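# Put blue foam block, or else cardboard box, into tote

## Task

Look for a blue foam block sitting on any shelf in the room; if one exists, place it in the tote near the door, and if none exists, place the cardboard box in that tote instead. The placed item must lie fully inside the tote with nothing sticking out past its rim, it must stay there without the robot holding it, and the robot must not tip over or be left leaning.

## Robot and tools

ROBOT. A Hello Robot Stretch 4 with one arm: an omni-wheel base, a lift that rides up a mast, a single arm that telescopes forward, a three-joint wrist (yaw, pitch, roll) and a two-finger gripper. It stands roughly 1.6 m tall; the base rim lies within 0.23 m of the base origin. Cameras: head_camera, head_left_camera, head_right_camera (fisheye) and wrist_camera. A loose object may occasionally get nudged by something else.

FRAMES. Base frame: origin on the floor below the base centre, x ahead, y to the left, z up. hand_pose is reported in it and marks a point between the open fingertips; the printed value may be somewhat off. The odometry frame is where the base frame was when the scene began. base_odometry heading runs -3.142 to 3.142, left positive.

execute_actions. Argument "actions": a list holding one action or none (empty list = just report state and images). Argument "cameras": list of camera names, or "all"; omitted or null gives all, [] gives none, a bad name rejects the call. An action contains "base", "joints" or both, plus optional "pace" and "contact_limits"; or else only "end_of_arm". Motions in one action begin together and may finish at different moments.
- "base": exactly one relative command, measured from where the base last reported itself: {"translate_m": d} drives straight, metres, forward positive, -2 to 2; {"strafe_m": d} slides sideways, metres, left positive, -2 to 2; {"rotate_rad": d} spins in place, radians, counter-clockwise/left positive, -3.2 to 3.2. These are offsets, not poses.
- "joints": a single dict keyed by joint name, each value an absolute target (a pose per joint, not an offset). lift_m 0 to 1.2 m; arm_m 0 to 0.55 m extension; wrist_yaw_rad -1.134 to 4.276 (0 straight ahead, left positive, 3.14 tucked back, beyond 3.4 the arm may obstruct); wrist_pitch_rad -1.117 to 4.259 (0 level, 1.57 pointing down); wrist_roll_rad -1.117 to 4.259 (0 puts fingers level, positive turns clockwise viewed from behind); gripper_m -0.038 to 0.141 m fingertip gap (negative means fingers squeeze each other). Done tolerances: lift and arm ±0.004, yaw and roll ±0.02, pitch ±0.05, gripper ±0.004. Over-range joint targets are clipped and reported; any other bad value or unknown key rejects the whole call.
- "pace": "slow", "default", "fast", "max" (base up to 0.1/0.3/0.4/0.6 m/s and 1/2/3/4 rad/s). With lift above 0.2 these are reduced, down to 0.3 m/s and 1 rad/s at lift 1.2. Wrist speed is unaffected.
- "contact_limits": {"arm_m": value} from 0 (gentlest) to 0.75 (firmest), default 0.5; when exceeded the arm halts with contact_stop.
- {"end_of_arm": "enable_torque"} revives wrist or gripper motors that shut off.
An action may last at most 15 s. Anything omitted from an action may still be driving toward its previous target without showing it in the statuses. A reported stop cancels the remaining execute_actions, wait and finished_scene calls of that reply.

wait: {"seconds": 0 to 10}; nothing new commanded, returns the same report. zoom_image: {"camera": name, "region": [x0, y0, x1, y1]} in pixels of that camera's latest full image, top-left origin, at most 504x504. finished_scene: {"scene": n} ends the current scene irreversibly and reports success.

RESULT LINES. base_status and joint_status: "done" (for the base, wheels turned the commanded amount, slip included), "off_target" (rested short and may still push), "contact_stop_at_<key>" (hit something; the part goes slack, a loaded lift may sink, slack wheels may roll), "limit_stop_at_<name>", "time_out", "torque_fault". limit_stop_at_tilt means a lean over 6 degrees; lift, arm and wheels go slack and ignore commands until it eases. limit_stop_at_own_body flags an imminent self-hit, often with gripper pitched up below -0.2 and rolled below -0.4 or above 4; moving away is allowed. on_its_own lists things not commanded this call; "held at" is a held target, not the actual position. lidar_m: 12 distances in metres, 30-degree sectors starting straight ahead and going counter-clockwise (4th left, 7th back, 10th right); "-" means nothing seen or closer than 0.25 m; it sees from about 0.15 m up, misses glass, thin legs and much behind. wrist_depth_mm: 7x7 grid of median depths from the top-left, 100 to 2000 mm, robot body included. turned_by_wheels vs turned_by_imu differing by over about 0.1 rad suggests a collision or slip; heading error is roughly their difference. base_tilt in degrees, forward and right positive, with a fixed bias up to 1.5. motor_effort: percent of maximum, positive toward larger joint values, bracket is the action's peak (noisy); wheel positives turn the base right. Effort outside rest range means pushing or carrying.

GRIPPING. Command a gap smaller than the object; tighter squeezes harder and pulls it toward the wrist by up to a third of the shortfall. Neither the reading nor "done" proves a grasp; a firm grip at a target of 0 or above shows in gripper effort. Fingertips stuck on a surface: raise the lift. A wrist motor overloaded (pressing, or over about 2 kg held level) faults and goes limp until enable_torque.

AVOID. Unfold at start with lift_m 0.4 and wrist_yaw_rad 0 together. Do not drive or turn with over 1 kg held and arm_m above 0.2, especially fast. Avoid steady pushing or pulling, high grips and high contact limits, which can tip the robot. Avoid drops, slams and hard hits. Leave the item resting fully inside the tote, released, with the robot upright. The robot keeps holding the last command while you think.

Each tool is called after "Request:" as name(argument=value, ...) on one line, values as JSON.

## Session

I'll start by looking at the current state of the robot and the scene.

Request:
execute_actions(actions=[])

Scene clock: 0.00 s.
base_odometry: x=+0.000 y=+0.000 heading=+0.000 (m, m, rad; odometry frame)
turned_by_wheels: +0.000 (rad since the last result)
turned_by_imu: +0.000 (rad since the last result)
base_tilt: forward=+0.5 right=-0.4 (deg)
lidar_m: 0.96 1.05 1.58 2.27 0.96 0.76 0.75 0.81 1.20 1.16 1.24 0.98
base_status: not commanded
joint_positions: lift_m=+0.236 arm_m=-0.002 wrist_yaw_rad=+3.222 wrist_pitch_rad=+0.019 wrist_roll_rad=-0.008 gripper_m=+0.057
joint_status: not commanded
motor_effort: lift_m=+20 arm_m=-1 wrist_yaw_rad=-1 wrist_pitch_rad=-8 wrist_roll_rad=+0 gripper_m=-3 wheel_0=+0 wheel_1=+0 wheel_2=+0 (%)
hand_pose: x=-0.1252 y=+0.0639 z=+0.4082 quat_wxyz=(-0.040, -0.010, -0.004, +0.999) (m; base frame)
wrist_depth_mm: - - 138 904 866 842 820 / - - 135 891 866 842 820 / - 107 134 866 854 831 809 / 133 133 147 866 842 820 798 / 917 904 878 854 831 809 778 / 917 891 213 854 809 798 768 / 904 878 866 831 492 788 768
pictures: head_camera, head_left_camera, head_right_camera, wrist_camera
Images, in order (width x height): head_camera 420x560, head_left_camera 420x672, head_right_camera 420x672, wrist_camera 616x392.

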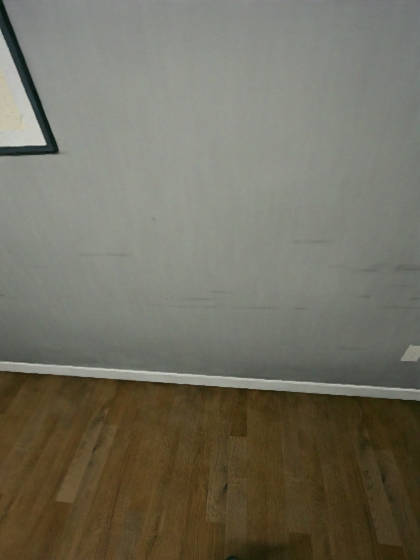

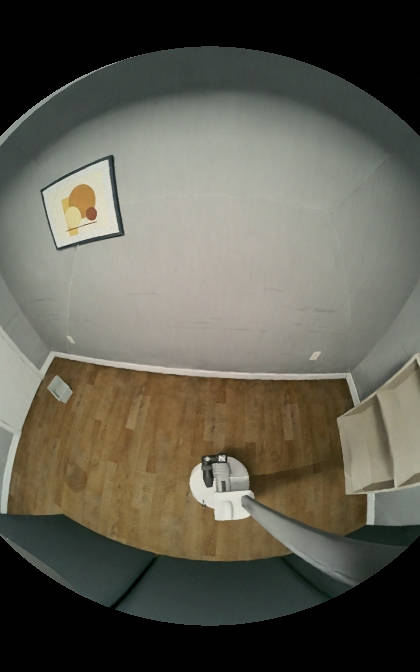

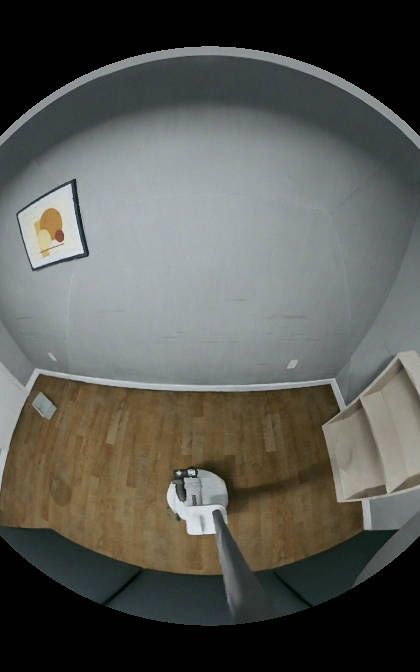

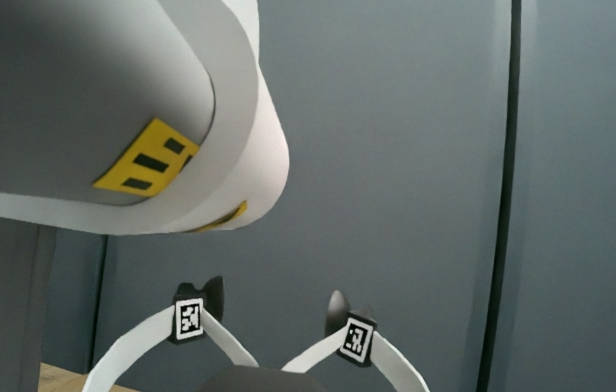

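Request:
zoom_image(camera="head_right_camera", region=[300, 330, 420, 520])

Request:
zoom_image(camera="head_left_camera", region=[0, 320, 140, 520])

Region (300, 330, 420, 520) of head_right_camera's 420x672 image, scaled by 2.653, with more detail than that image has; it fills the left 318 columns of this view, and the rest is white.

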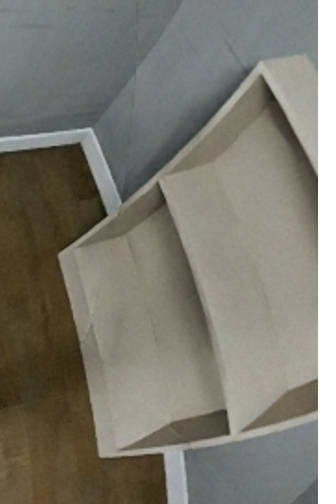

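Region (0, 320, 140, 520) of head_left_camera's 420x672 image, scaled by 2.520, with more detail than that image has; it fills the left 353 columns of this view, and the rest is white.

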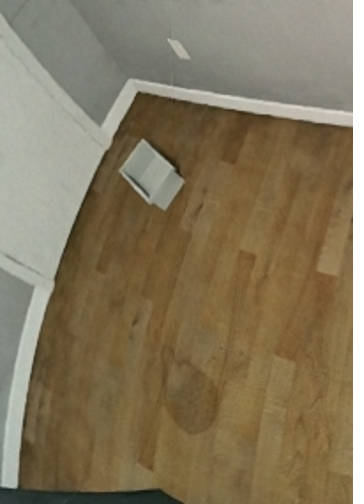

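Request:
execute_actions(actions=[{"base": {"rotate_rad": -1.57}, "joints": {"lift_m": 0.4, "wrist_yaw_rad": 0}, "pace": "fast"}])

Scene clock: 3.03 s.
base_odometry: x=+0.000 y=+0.000 heading=-1.570 (m, m, rad; odometry frame)
turned_by_wheels: -1.570 (rad since the last result)
turned_by_imu: -1.591 (rad since the last result)
base_tilt: forward=+0.4 right=-0.4 (deg)
lidar_m: 1.15 1.24 0.98 0.96 1.05 1.58 2.27 0.97 0.76 0.75 0.81 1.19
base_status: done
joint_positions: lift_m=+0.400 arm_m=-0.002 wrist_yaw_rad=+0.000 wrist_pitch_rad=+0.019 wrist_roll_rad=-0.008 gripper_m=+0.057
joint_status: all done
motor_effort: lift_m=+22(26) arm_m=-1(1) wrist_yaw_rad=-2(7) wrist_pitch_rad=-7(8) wrist_roll_rad=-1(1) gripper_m=-4(4) wheel_0=+0(7) wheel_1=-1(7) wheel_2=-1(8) (%)
hand_pose: x=+0.4578 y=-0.0873 z=+0.5724 quat_wxyz=(+1.000, -0.004, +0.010, +0.000) (m; base frame)
wrist_depth_mm: 1229 1336 1308 1281 1281 1255 1229 / 1281 1281 1255 1118 1078 1255 1205 / 1308 1205 1229 1205 1205 1229 1160 / 1281 1138 1205 1205 1182 1229 1098 / 1255 1138 1182 1182 1160 1205 1098 / 1255 1060 213 1160 1160 1205 1042 / 1255 917 1182 1160 539 1160 1025
pictures: head_camera, head_left_camera, head_right_camera, wrist_camera
Images, in order (width x height): head_camera 420x560, head_left_camera 420x672, head_right_camera 420x672, wrist_camera 616x392.

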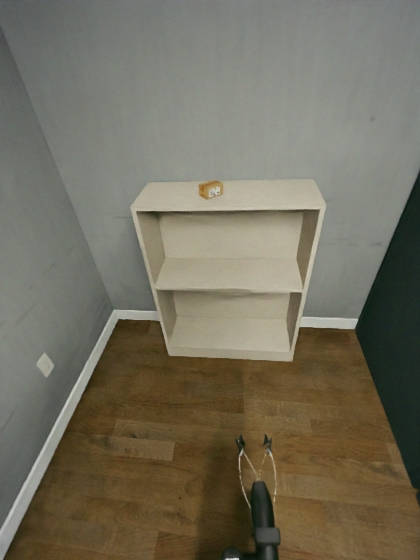

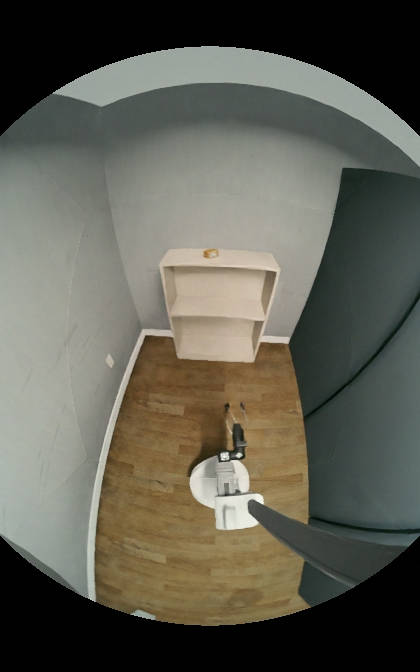

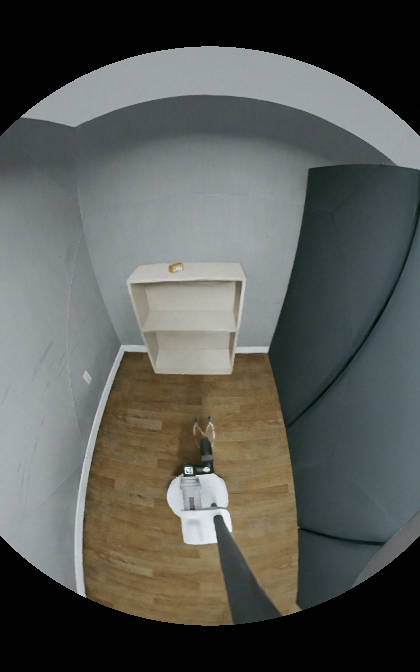

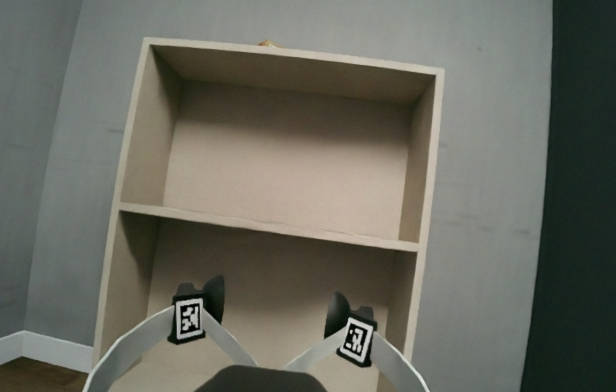

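Request:
zoom_image(camera="head_left_camera", region=[100, 480, 420, 640])

Request:
zoom_image(camera="head_camera", region=[120, 160, 340, 380])

Request:
zoom_image(camera="head_left_camera", region=[240, 60, 420, 360])

Region (100, 480, 420, 640) of head_left_camera's 420x672 image, scaled by 1.575, with more detail than that image has.

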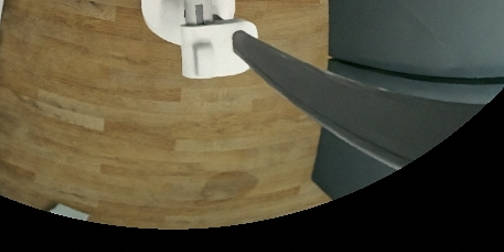

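Region (120, 160, 340, 380) of head_camera's 420x560 image, scaled by 2.291, with more detail than that image has.

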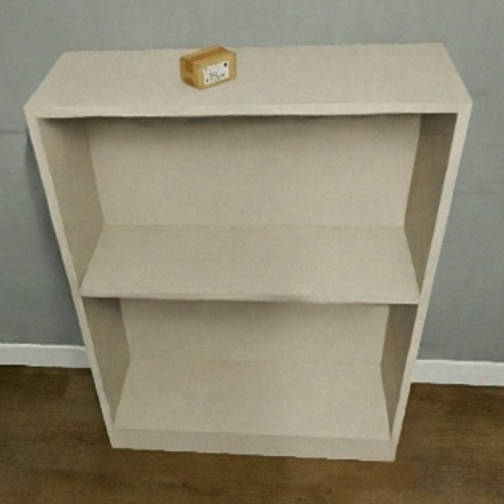

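Region (240, 60, 420, 360) of head_left_camera's 420x672 image, scaled by 1.680, with more detail than that image has; it fills the left 302 columns of this view, and the rest is white.

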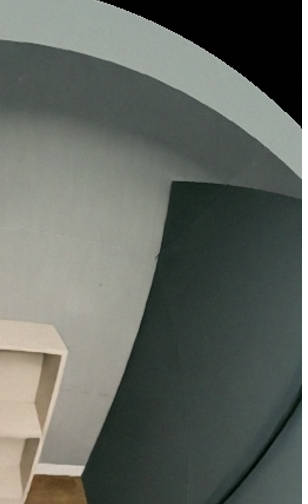

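Request:
execute_actions(actions=[{"base": {"rotate_rad": -2.9}, "pace": "fast"}])

Scene clock: 6.33 s.
base_odometry: x=+0.000 y=+0.000 heading=+1.813 (m, m, rad; odometry frame)
turned_by_wheels: -2.900 (rad since the last result)
turned_by_imu: -2.939 (rad since the last result)
base_tilt: forward=+0.6 right=-0.3 (deg)
lidar_m: 1.33 0.84 0.75 0.76 0.94 1.15 1.18 1.08 0.96 0.97 1.18 1.71
base_status: done
joint_positions: lift_m=+0.400 arm_m=-0.002 wrist_yaw_rad=+0.000 wrist_pitch_rad=+0.019 wrist_roll_rad=-0.008 gripper_m=+0.057
joint_status: not commanded
motor_effort: lift_m=+22(22) arm_m=-1(1) wrist_yaw_rad=+0(2) wrist_pitch_rad=-7(7) wrist_roll_rad=+0(1) gripper_m=-4(3) wheel_0=-2(8) wheel_1=-1(10) wheel_2=-2(8) (%)
hand_pose: x=+0.4578 y=-0.0875 z=+0.5725 quat_wxyz=(+1.000, -0.004, +0.010, +0.000) (m; base frame)
wrist_depth_mm: 741 931 - - - 1983 1808 / 759 960 - - - 1921 1808 / 778 1008 - - - 1921 1808 / 788 1025 - - 1983 1921 1808 / 798 1042 - - 1983 1863 1808 / 820 1008 213 - 1921 1808 1756 / 820 931 1464 1576 891 1808 1756
pictures: head_camera, head_left_camera, head_right_camera, wrist_camera
Images, in order (width x height): head_camera 420x560, head_left_camera 420x672, head_right_camera 420x672, wrist_camera 616x392.

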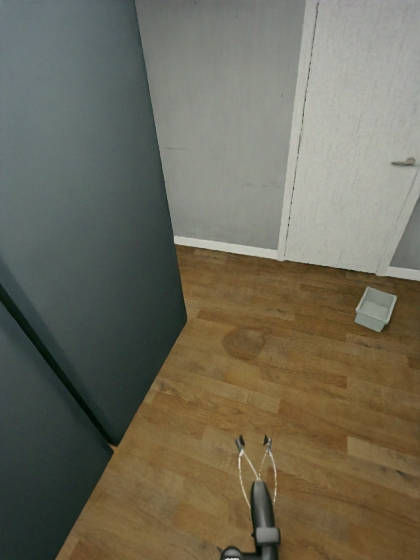

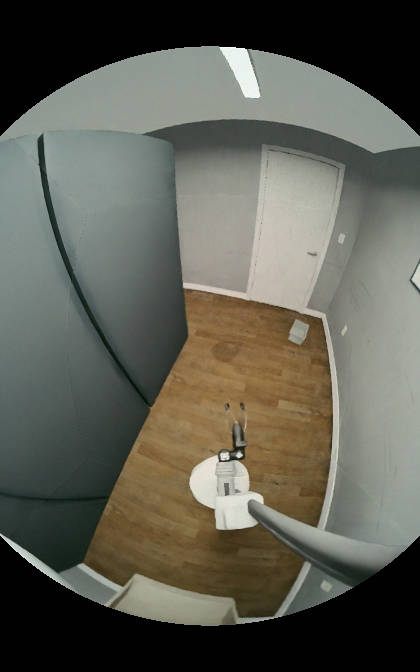

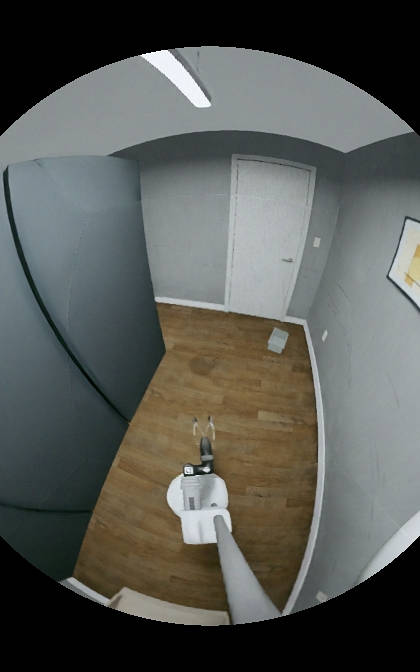

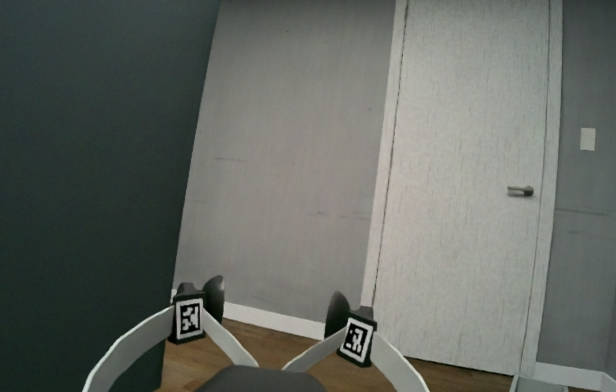

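Request:
zoom_image(camera="head_camera", region=[160, 220, 420, 420])

Region (160, 220, 420, 420) of head_camera's 420x560 image, scaled by 1.938, with more detail than that image has; it fills the top 388 rows of this view, and the rest is white.

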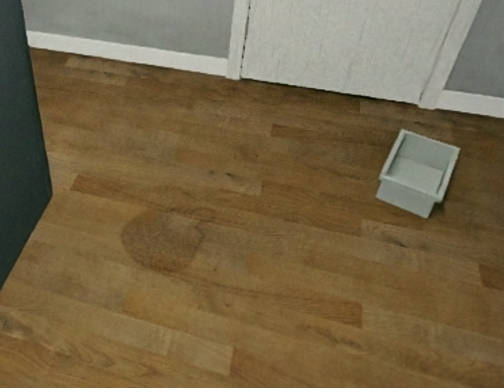

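Request:
execute_actions(actions=[{"base": {"rotate_rad": 1.22}, "pace": "fast"}], cameras=["head_camera"])

Request:
execute_actions(actions=[{"base": {"strafe_m": -1.8}, "pace": "fast"}])

Scene clock: 11.40 s.
base_odometry: x=+0.000 y=+0.000 heading=+3.033 (m, m, rad; odometry frame)
turned_by_wheels: +1.220 (rad since the last result)
turned_by_imu: +1.237 (rad since the last result)
base_tilt: forward=+0.3 right=-0.5 (deg)
lidar_m: 0.75 0.80 1.09 1.16 1.20 1.00 0.96 1.01 1.37 1.73 1.08 0.80
base_status: done
joint_positions: lift_m=+0.400 arm_m=-0.002 wrist_yaw_rad=+0.000 wrist_pitch_rad=+0.019 wrist_roll_rad=-0.008 gripper_m=+0.057
joint_status: not commanded
motor_effort: lift_m=+21(22) arm_m=-1(1) wrist_yaw_rad=+0(1) wrist_pitch_rad=-7(7) wrist_roll_rad=-1(2) gripper_m=-4(3) wheel_0=+1(8) wheel_1=+2(6) wheel_2=+1(11) (%)
hand_pose: x=+0.4578 y=-0.0874 z=+0.5725 quat_wxyz=(+1.000, -0.004, +0.010, +0.000) (m; base frame)
wrist_depth_mm: 521 525 539 544 554 564 569 / 521 525 535 539 544 554 564 / 512 521 525 535 539 549 559 / 508 517 521 530 539 544 554 / 504 508 517 521 535 539 549 / 500 504 213 521 525 535 539 / 496 496 508 517 353 530 535
pictures: head_camera
Images, in order (width x height): head_camera 420x560.

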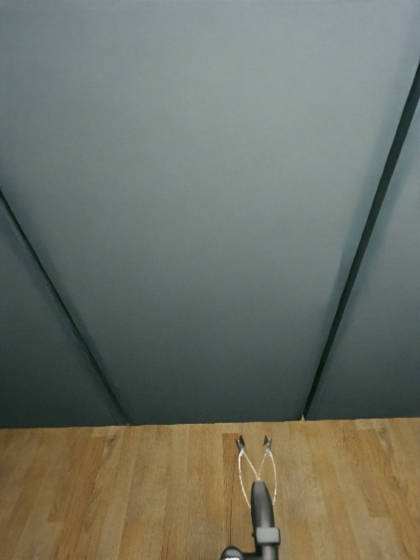

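Scene clock: 17.13 s.
base_odometry: x=+0.195 y=+1.789 heading=+3.033 (m, m, rad; odometry frame)
turned_by_wheels: +0.000 (rad since the last result)
turned_by_imu: +0.007 (rad since the last result)
base_tilt: forward=+0.4 right=-0.5 (deg)
lidar_m: 1.98 0.89 1.09 2.97 1.35 0.40 0.47 0.62 0.48 0.46 0.49 0.70
base_status: done
joint_positions: lift_m=+0.400 arm_m=-0.002 wrist_yaw_rad=+0.000 wrist_pitch_rad=+0.019 wrist_roll_rad=-0.008 gripper_m=+0.057
joint_status: not commanded
motor_effort: lift_m=+22(22) arm_m=-1(1) wrist_yaw_rad=-1(1) wrist_pitch_rad=-7(7) wrist_roll_rad=+0(1) gripper_m=-3(5) wheel_0=+0(9) wheel_1=+0(12) wheel_2=+1(0) (%)
hand_pose: x=+0.4578 y=-0.0874 z=+0.5725 quat_wxyz=(+1.000, -0.004, +0.010, +0.000) (m; base frame)
wrist_depth_mm: 759 - - - 1808 891 627 / 788 - - - 1756 866 609 / 820 - - - 1661 842 591 / 842 - - - 1499 798 574 / 878 - - - 1397 778 554 / 904 - 213 - 1182 732 535 / 917 1308 1499 1576 549 699 525
pictures: head_camera, head_left_camera, head_right_camera, wrist_camera
Images, in order (width x height): head_camera 420x560, head_left_camera 420x672, head_right_camera 420x672, wrist_camera 616x392.

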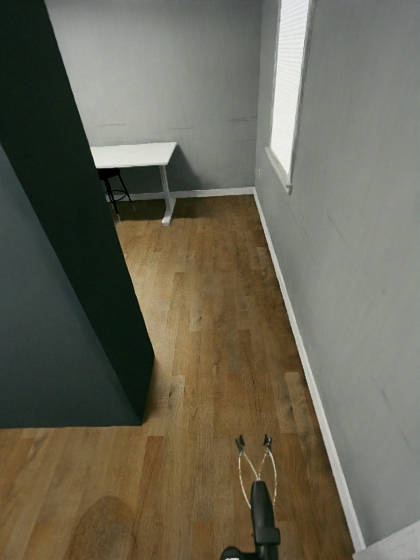

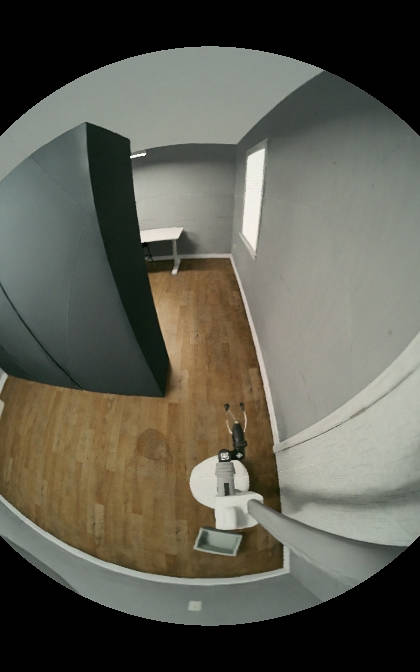

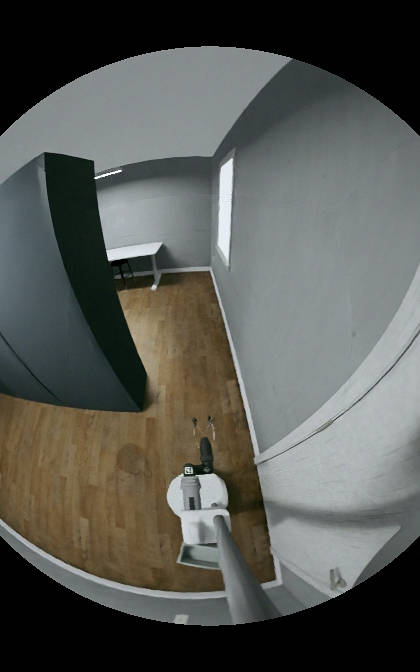

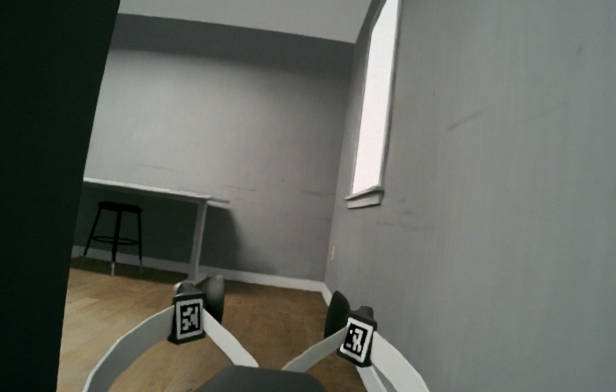

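Request:
execute_actions(actions=[{"base": {"translate_m": 1.75}, "pace": "max"}])

Scene clock: 22.47 s.
base_odometry: x=-1.545 y=+1.979 heading=+3.033 (m, m, rad; odometry frame)
turned_by_wheels: +0.000 (rad since the last result)
turned_by_imu: -0.005 (rad since the last result)
base_tilt: forward=+0.3 right=-0.4 (deg)
lidar_m: 1.93 1.32 1.74 2.14 0.76 0.72 1.87 0.72 0.51 0.49 0.48 0.67
base_status: done
joint_positions: lift_m=+0.400 arm_m=-0.002 wrist_yaw_rad=+0.000 wrist_pitch_rad=+0.019 wrist_roll_rad=-0.008 gripper_m=+0.057
joint_status: not commanded
motor_effort: lift_m=+22(22) arm_m=-1(1) wrist_yaw_rad=-1(0) wrist_pitch_rad=-7(7) wrist_roll_rad=-1(0) gripper_m=-3(4) wheel_0=+0(6) wheel_1=-1(8) wheel_2=+1(14) (%)
hand_pose: x=+0.4578 y=-0.0874 z=+0.5725 quat_wxyz=(+1.000, -0.004, +0.010, +0.000) (m; base frame)
wrist_depth_mm: 1808 1808 1808 1921 1921 854 627 / 1756 1808 1808 1863 1756 831 603 / 1808 1808 1863 1808 1661 798 554 / 1708 1808 1808 1808 1499 798 569 / 1756 1756 1756 1808 1397 768 559 / 1708 1708 213 1756 1182 741 539 / 1281 1308 1499 1576 549 707 535
pictures: head_camera, head_left_camera, head_right_camera, wrist_camera
Images, in order (width x height): head_camera 420x560, head_left_camera 420x672, head_right_camera 420x672, wrist_camera 616x392.

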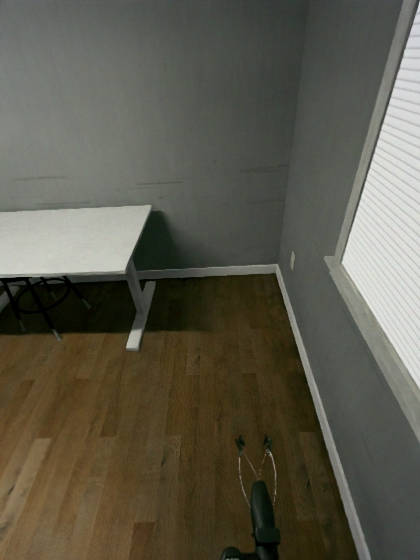

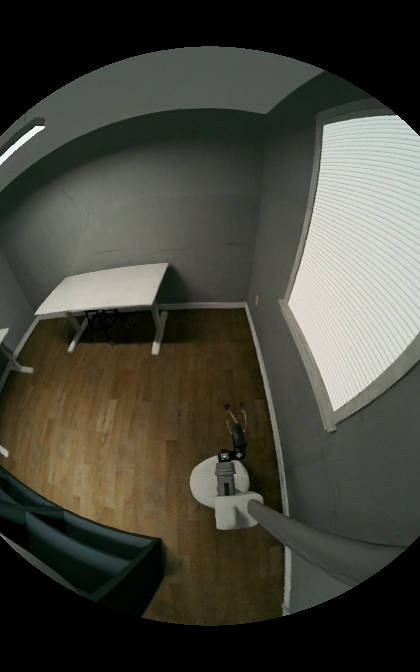

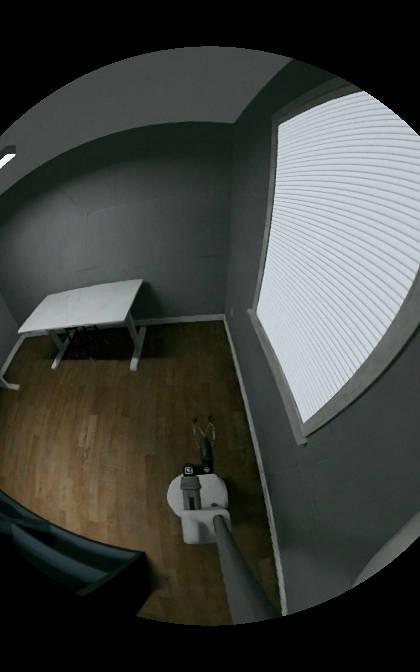

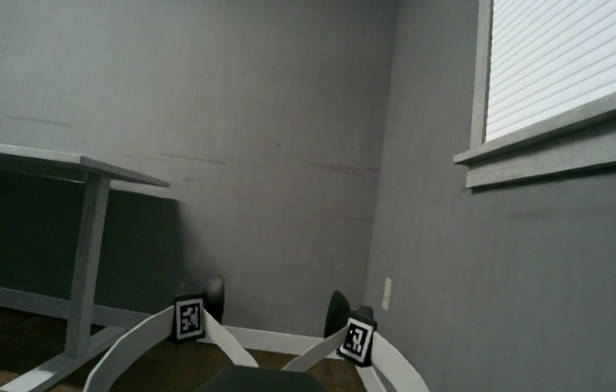

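Request:
execute_actions(actions=[{"base": {"rotate_rad": 2.1}, "pace": "fast"}])

Scene clock: 24.90 s.
base_odometry: x=-1.545 y=+1.979 heading=-1.150 (m, m, rad; odometry frame)
turned_by_wheels: +2.100 (rad since the last result)
turned_by_imu: +2.128 (rad since the last result)
base_tilt: forward=+0.3 right=-0.4 (deg)
lidar_m: 0.75 0.72 1.81 0.71 0.52 0.49 0.50 0.65 1.84 1.34 1.82 2.08
base_status: done
joint_positions: lift_m=+0.400 arm_m=-0.002 wrist_yaw_rad=+0.000 wrist_pitch_rad=+0.019 wrist_roll_rad=-0.008 gripper_m=+0.057
joint_status: not commanded
motor_effort: lift_m=+22(21) arm_m=-1(1) wrist_yaw_rad=-1(2) wrist_pitch_rad=-8(7) wrist_roll_rad=+0(0) gripper_m=-5(2) wheel_0=+1(8) wheel_1=+0(6) wheel_2=+1(8) (%)
hand_pose: x=+0.4578 y=-0.0874 z=+0.5725 quat_wxyz=(+1.000, -0.004, +0.010, +0.000) (m; base frame)
wrist_depth_mm: 449 741 750 1308 - - - / 449 976 991 1229 - - - / 449 1042 1336 1308 - - - / 866 1060 1366 1255 - - - / 480 647 991 1255 - - - / 891 1060 213 1205 - - - / 904 1008 1255 1205 891 - -
pictures: head_camera, head_left_camera, head_right_camera, wrist_camera
Images, in order (width x height): head_camera 420x560, head_left_camera 420x672, head_right_camera 420x672, wrist_camera 616x392.

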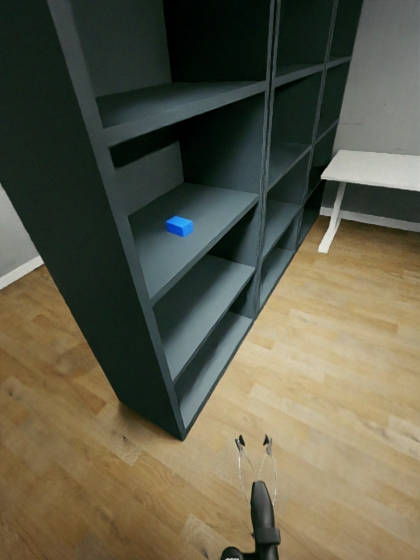

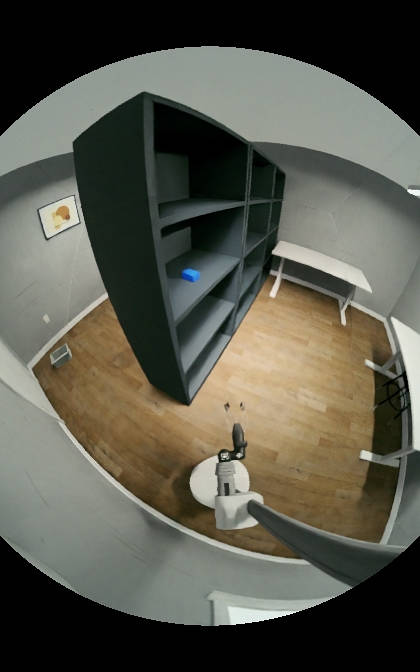

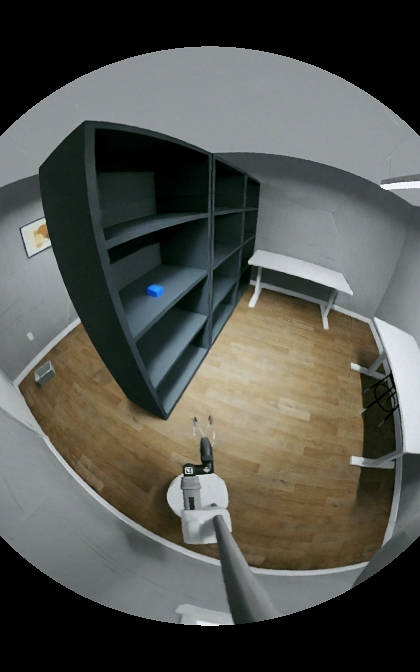

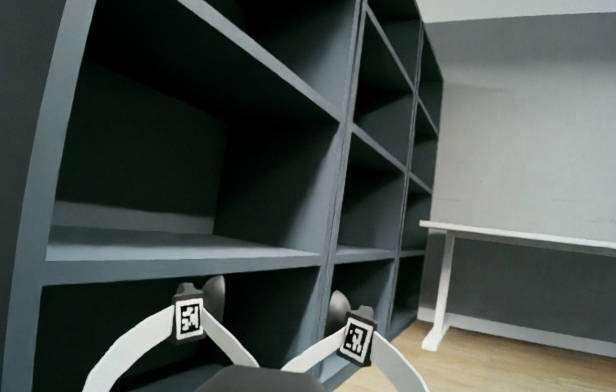

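Request:
zoom_image(camera="head_camera", region=[90, 130, 290, 330])

Region (90, 130, 290, 330) of head_camera's 420x560 image, scaled by 2.520, with more detail than that image has.

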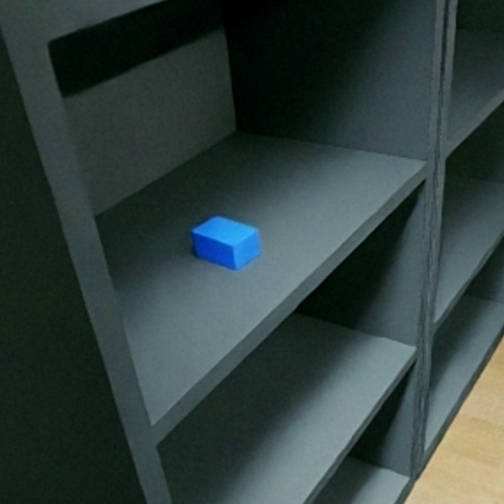

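Request:
execute_actions(actions=[{"base": {"rotate_rad": 1.0}, "joints": {"lift_m": 0.82, "gripper_m": 0.11}, "pace": "fast"}])

Scene clock: 30.87 s.
base_odometry: x=-1.545 y=+1.979 heading=-0.150 (m, m, rad; odometry frame)
turned_by_wheels: +1.000 (rad since the last result)
turned_by_imu: +1.013 (rad since the last result)
base_tilt: forward=+0.4 right=-0.3 (deg)
lidar_m: 2.12 0.75 0.51 0.48 0.50 0.62 1.81 1.31 1.74 2.43 0.80 0.70
base_status: done
joint_positions: lift_m=+0.820 arm_m=-0.002 wrist_yaw_rad=+0.000 wrist_pitch_rad=+0.019 wrist_roll_rad=-0.008 gripper_m=+0.110
joint_status: all done
motor_effort: lift_m=+23(26) arm_m=-1(1) wrist_yaw_rad=-1(1) wrist_pitch_rad=-8(7) wrist_roll_rad=-1(0) gripper_m=-2(4) wheel_0=+0(10) wheel_1=+0(7) wheel_2=-1(8) (%)
hand_pose: x=+0.4578 y=-0.0874 z=+0.9924 quat_wxyz=(+1.000, -0.004, +0.010, +0.000) (m; base frame)
wrist_depth_mm: 878 1255 - - - 723 525 / 904 1336 - - - 707 504 / 946 1430 - - - 683 492 / 991 1537 - - - 661 480 / 1008 1576 - - - 634 466 / 1042 195 - - - 609 449 / 1060 1756 - - 196 580 449
pictures: head_camera, head_left_camera, head_right_camera, wrist_camera
Images, in order (width x height): head_camera 420x560, head_left_camera 420x672, head_right_camera 420x672, wrist_camera 616x392.

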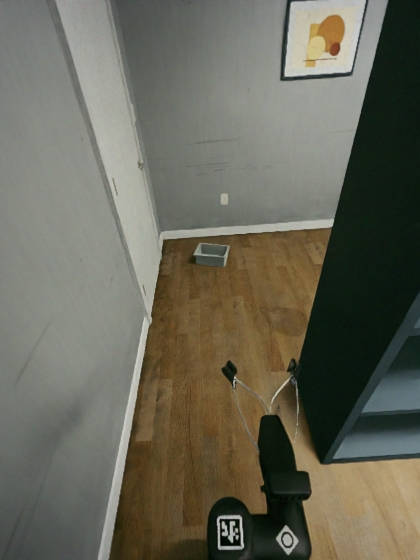

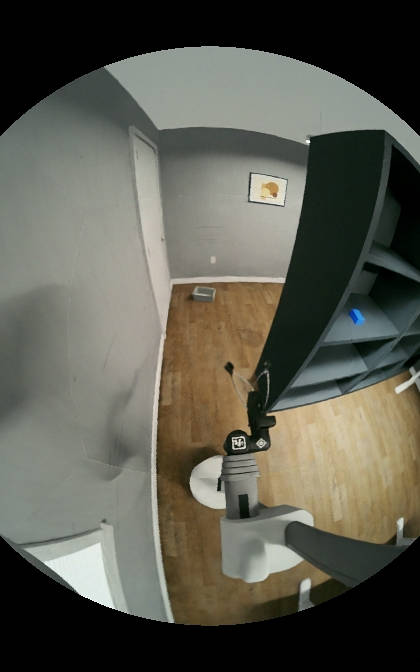

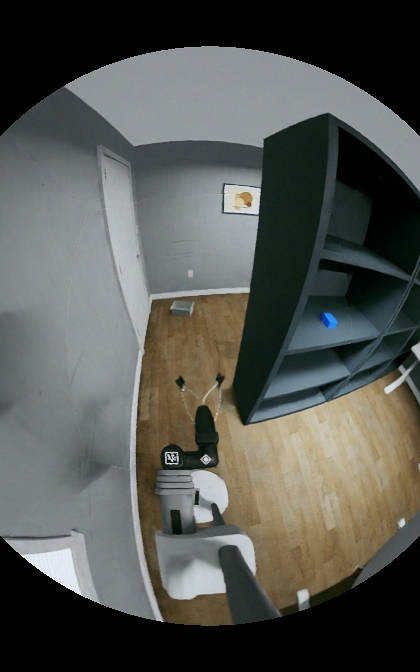

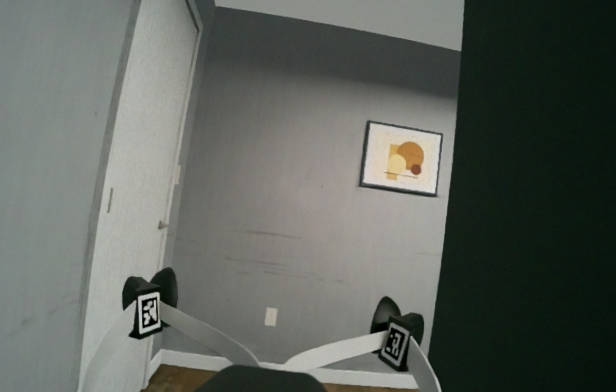

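Request:
execute_actions(actions=[{"base": {"strafe_m": -0.82}, "pace": "fast"}])

Scene clock: 35.17 s.
base_odometry: x=-1.667 y=+1.168 heading=-0.150 (m, m, rad; odometry frame)
turned_by_wheels: +0.000 (rad since the last result)
turned_by_imu: +0.003 (rad since the last result)
base_tilt: forward=+0.3 right=-0.5 (deg)
lidar_m: 0.56 0.58 1.38 1.29 1.31 1.81 1.19 1.24 1.73 1.64 0.84 0.60
base_status: done
joint_positions: lift_m=+0.820 arm_m=-0.002 wrist_yaw_rad=+0.000 wrist_pitch_rad=+0.019 wrist_roll_rad=-0.008 gripper_m=+0.110
joint_status: not commanded
motor_effort: lift_m=+23(23) arm_m=-1(1) wrist_yaw_rad=+0(1) wrist_pitch_rad=-7(7) wrist_roll_rad=-1(1) gripper_m=-2(1) wheel_0=+0(9) wheel_1=+1(7) wheel_2=-1(1) (%)
hand_pose: x=+0.4578 y=-0.0874 z=+0.9924 quat_wxyz=(+1.000, -0.004, +0.010, +0.000) (m; base frame)
wrist_depth_mm: 603 778 778 741 683 634 580 / 621 768 788 809 820 759 585 / 654 768 788 809 820 788 574 / 676 768 778 798 820 759 554 / 320 397 436 750 809 707 539 / 683 195 327 336 343 353 397 / 723 750 759 768 196 676 488
pictures: head_camera, head_left_camera, head_right_camera, wrist_camera
Images, in order (width x height): head_camera 420x560, head_left_camera 420x672, head_right_camera 420x672, wrist_camera 616x392.

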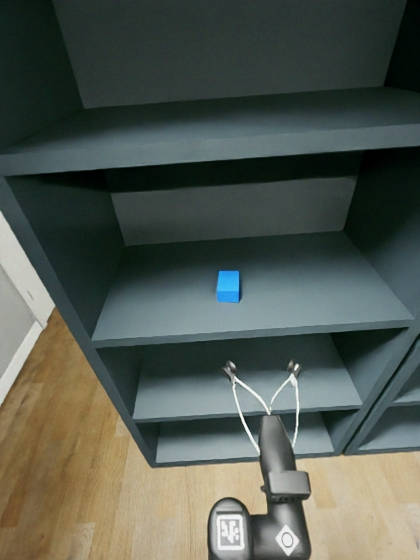

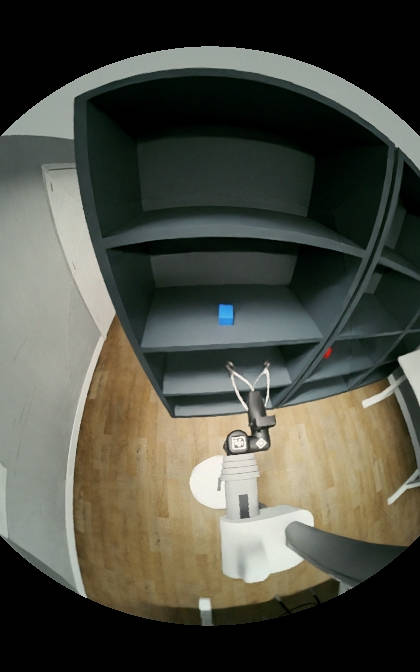

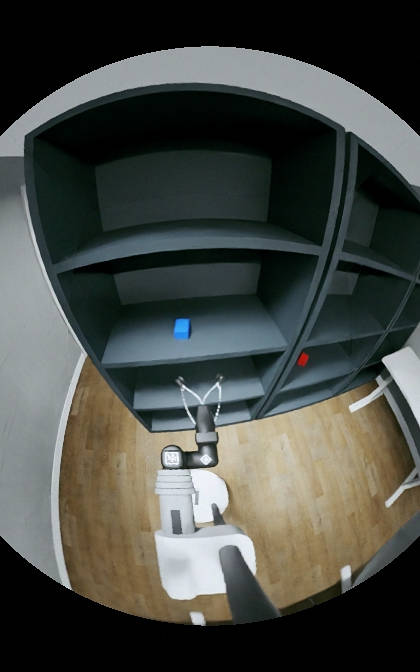

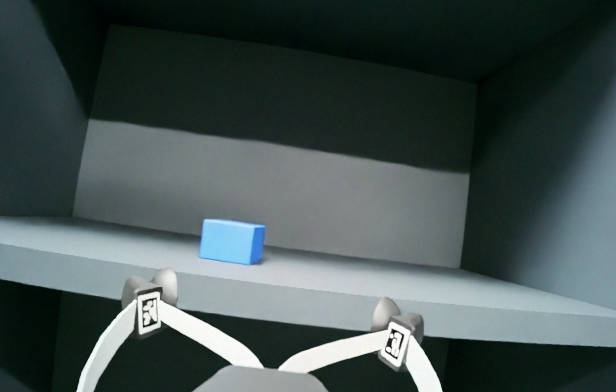

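Request:
zoom_image(camera="wrist_camera", region=[100, 180, 460, 392])

Request:
zoom_image(camera="head_camera", region=[150, 230, 350, 430])

Region (100, 180, 460, 392) of wrist_camera's 616x392 image, scaled by 1.400; it fills the top 297 rows of this view, and the rest is white.

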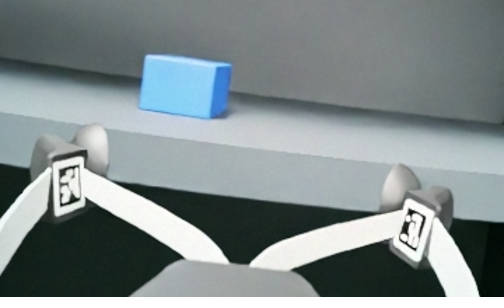

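Region (150, 230, 350, 430) of head_camera's 420x560 image, scaled by 2.520, with more detail than that image has.

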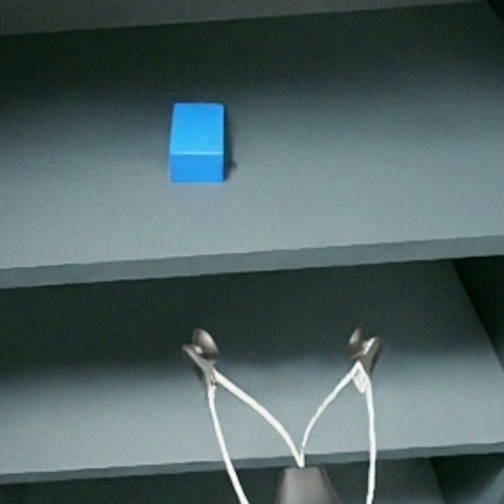

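Request:
execute_actions(actions=[{"base": {"strafe_m": 0.063}, "joints": {"lift_m": 0.842, "arm_m": 0.10, "gripper_m": 0.12}}], cameras=["head_camera", "wrist_camera"])

Scene clock: 39.13 s.
base_odometry: x=-1.658 y=+1.231 heading=-0.150 (m, m, rad; odometry frame)
turned_by_wheels: +0.000 (rad since the last result)
turned_by_imu: +0.000 (rad since the last result)
base_tilt: forward=+0.4 right=-0.5 (deg)
lidar_m: 0.55 0.57 1.32 1.24 1.26 1.74 1.19 1.25 1.73 1.71 0.83 0.59
base_status: done
joint_positions: lift_m=+0.842 arm_m=+0.099 wrist_yaw_rad=+0.000 wrist_pitch_rad=+0.019 wrist_roll_rad=-0.008 gripper_m=+0.120
joint_status: all done
motor_effort: lift_m=+24(25) arm_m=+6(6) wrist_yaw_rad=-1(1) wrist_pitch_rad=-7(7) wrist_roll_rad=-1(2) gripper_m=-2(1) wheel_0=+2(8) wheel_1=+0(8) wheel_2=-1(2) (%)
hand_pose: x=+0.5583 y=-0.0874 z=+1.0144 quat_wxyz=(+1.000, -0.004, +0.010, +0.000) (m; base frame)
wrist_depth_mm: 521 683 691 691 647 597 564 / 535 676 691 707 723 732 647 / 559 676 683 699 715 732 654 / 585 661 683 691 707 723 640 / 436 539 668 683 707 715 615 / 232 198 306 334 397 466 530 / 216 220 224 229 191 255 282
pictures: head_camera, wrist_camera
Images, in order (width x height): head_camera 420x560, wrist_camera 616x392.

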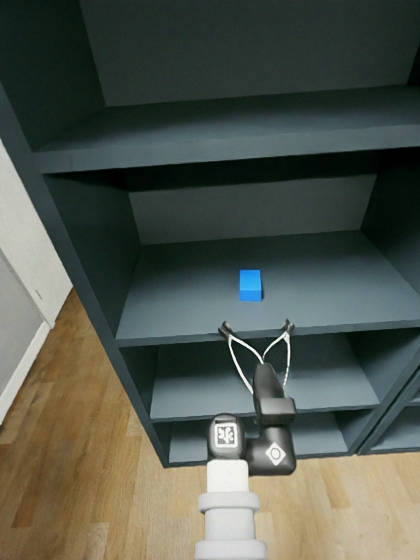

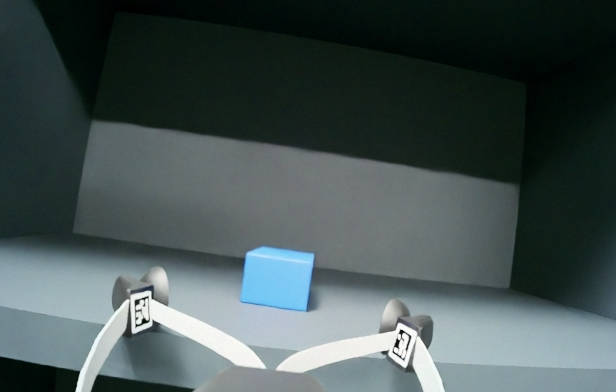

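Request:
execute_actions(actions=[{"joints": {"arm_m": 0.275}, "contact_limits": {"arm_m": 0.3}}], cameras=["head_camera", "wrist_camera"])

Scene clock: 41.23 s.
base_odometry: x=-1.658 y=+1.230 heading=-0.151 (m, m, rad; odometry frame)
turned_by_wheels: -0.001 (rad since the last result)
turned_by_imu: +0.004 (rad since the last result)
base_tilt: forward=+0.2 right=-0.3 (deg)
lidar_m: 0.55 0.57 1.31 1.22 1.26 1.72 1.19 1.25 1.76 1.71 0.83 0.58
base_status: not commanded
joint_positions: lift_m=+0.842 arm_m=+0.270 wrist_yaw_rad=-0.008 wrist_pitch_rad=+0.020 wrist_roll_rad=-0.008 gripper_m=+0.120
joint_status: arm_m contact_stop (moved +0.171 of +0.176)
on_its_own: arm_m is slack since a contact_stop (your +0.275 is given up); wrist_yaw_rad is at rest, and its effort (+23) is outside its rest range (-13 to +13)
motor_effort: lift_m=+22(23) arm_m=+0(18) wrist_yaw_rad=+23(30) wrist_pitch_rad=-10(13) wrist_roll_rad=+1(2) gripper_m=+0(0) wheel_0=-2(2) wheel_1=+2(6) wheel_2=-11(12) (%)
contact_limits: arm_m 0.3
hand_pose: x=+0.7285 y=-0.0898 z=+1.0142 quat_wxyz=(+1.000, -0.004, +0.010, -0.004) (m; base frame)
wrist_depth_mm: 504 512 525 535 549 559 569 / 500 508 521 530 544 559 574 / 496 504 517 525 544 559 569 / 488 500 512 525 539 549 564 / 421 492 508 521 535 549 559 / 228 198 170 169 387 459 521 / 167 171 168 167 191 251 277
pictures: head_camera, wrist_camera
Images, in order (width x height): head_camera 420x560, wrist_camera 616x392.

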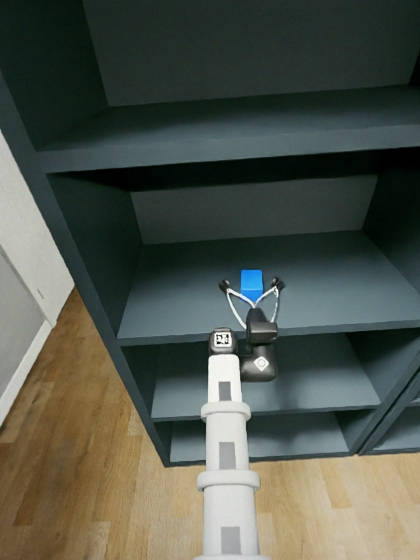

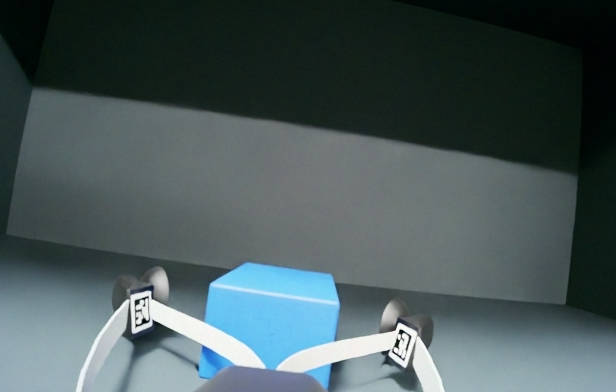

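Request:
execute_actions(actions=[{"joints": {"arm_m": 0.264, "gripper_m": 0.02}}], cameras=["head_camera", "wrist_camera"])

Scene clock: 43.50 s.
base_odometry: x=-1.658 y=+1.230 heading=-0.150 (m, m, rad; odometry frame)
turned_by_wheels: +0.001 (rad since the last result)
turned_by_imu: +0.001 (rad since the last result)
base_tilt: forward=+0.4 right=-0.5 (deg)
lidar_m: 0.55 0.58 1.32 1.22 1.27 1.74 1.19 1.25 1.75 1.71 0.83 0.59
base_status: not commanded
joint_positions: lift_m=+0.842 arm_m=+0.265 wrist_yaw_rad=+0.000 wrist_pitch_rad=+0.020 wrist_roll_rad=-0.008 gripper_m=+0.020
joint_status: all done
motor_effort: lift_m=+22(22) arm_m=-6(6) wrist_yaw_rad=+0(23) wrist_pitch_rad=-8(11) wrist_roll_rad=+1(0) gripper_m=-20(20) wheel_0=+0(2) wheel_1=+1(2) wheel_2=-1(11) (%)
hand_pose: x=+0.7244 y=-0.0875 z=+1.0144 quat_wxyz=(+1.000, -0.004, +0.010, +0.000) (m; base frame)
wrist_depth_mm: 508 517 525 539 554 564 569 / 504 512 530 535 544 564 569 / 500 512 521 535 544 554 569 / 500 508 517 530 539 554 559 / 424 500 512 525 535 544 559 / 229 179 161 169 397 459 525 / 162 169 159 158 181 252 278
pictures: head_camera, wrist_camera
Images, in order (width x height): head_camera 420x560, wrist_camera 616x392.

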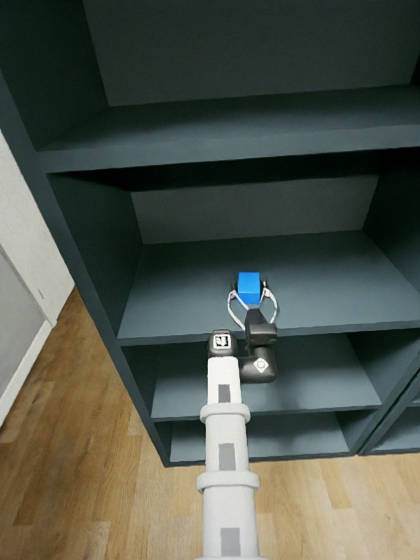

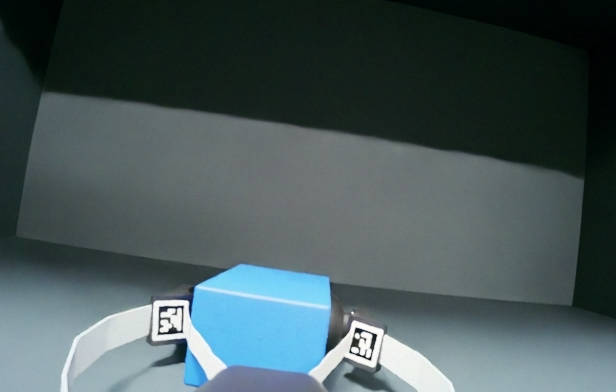

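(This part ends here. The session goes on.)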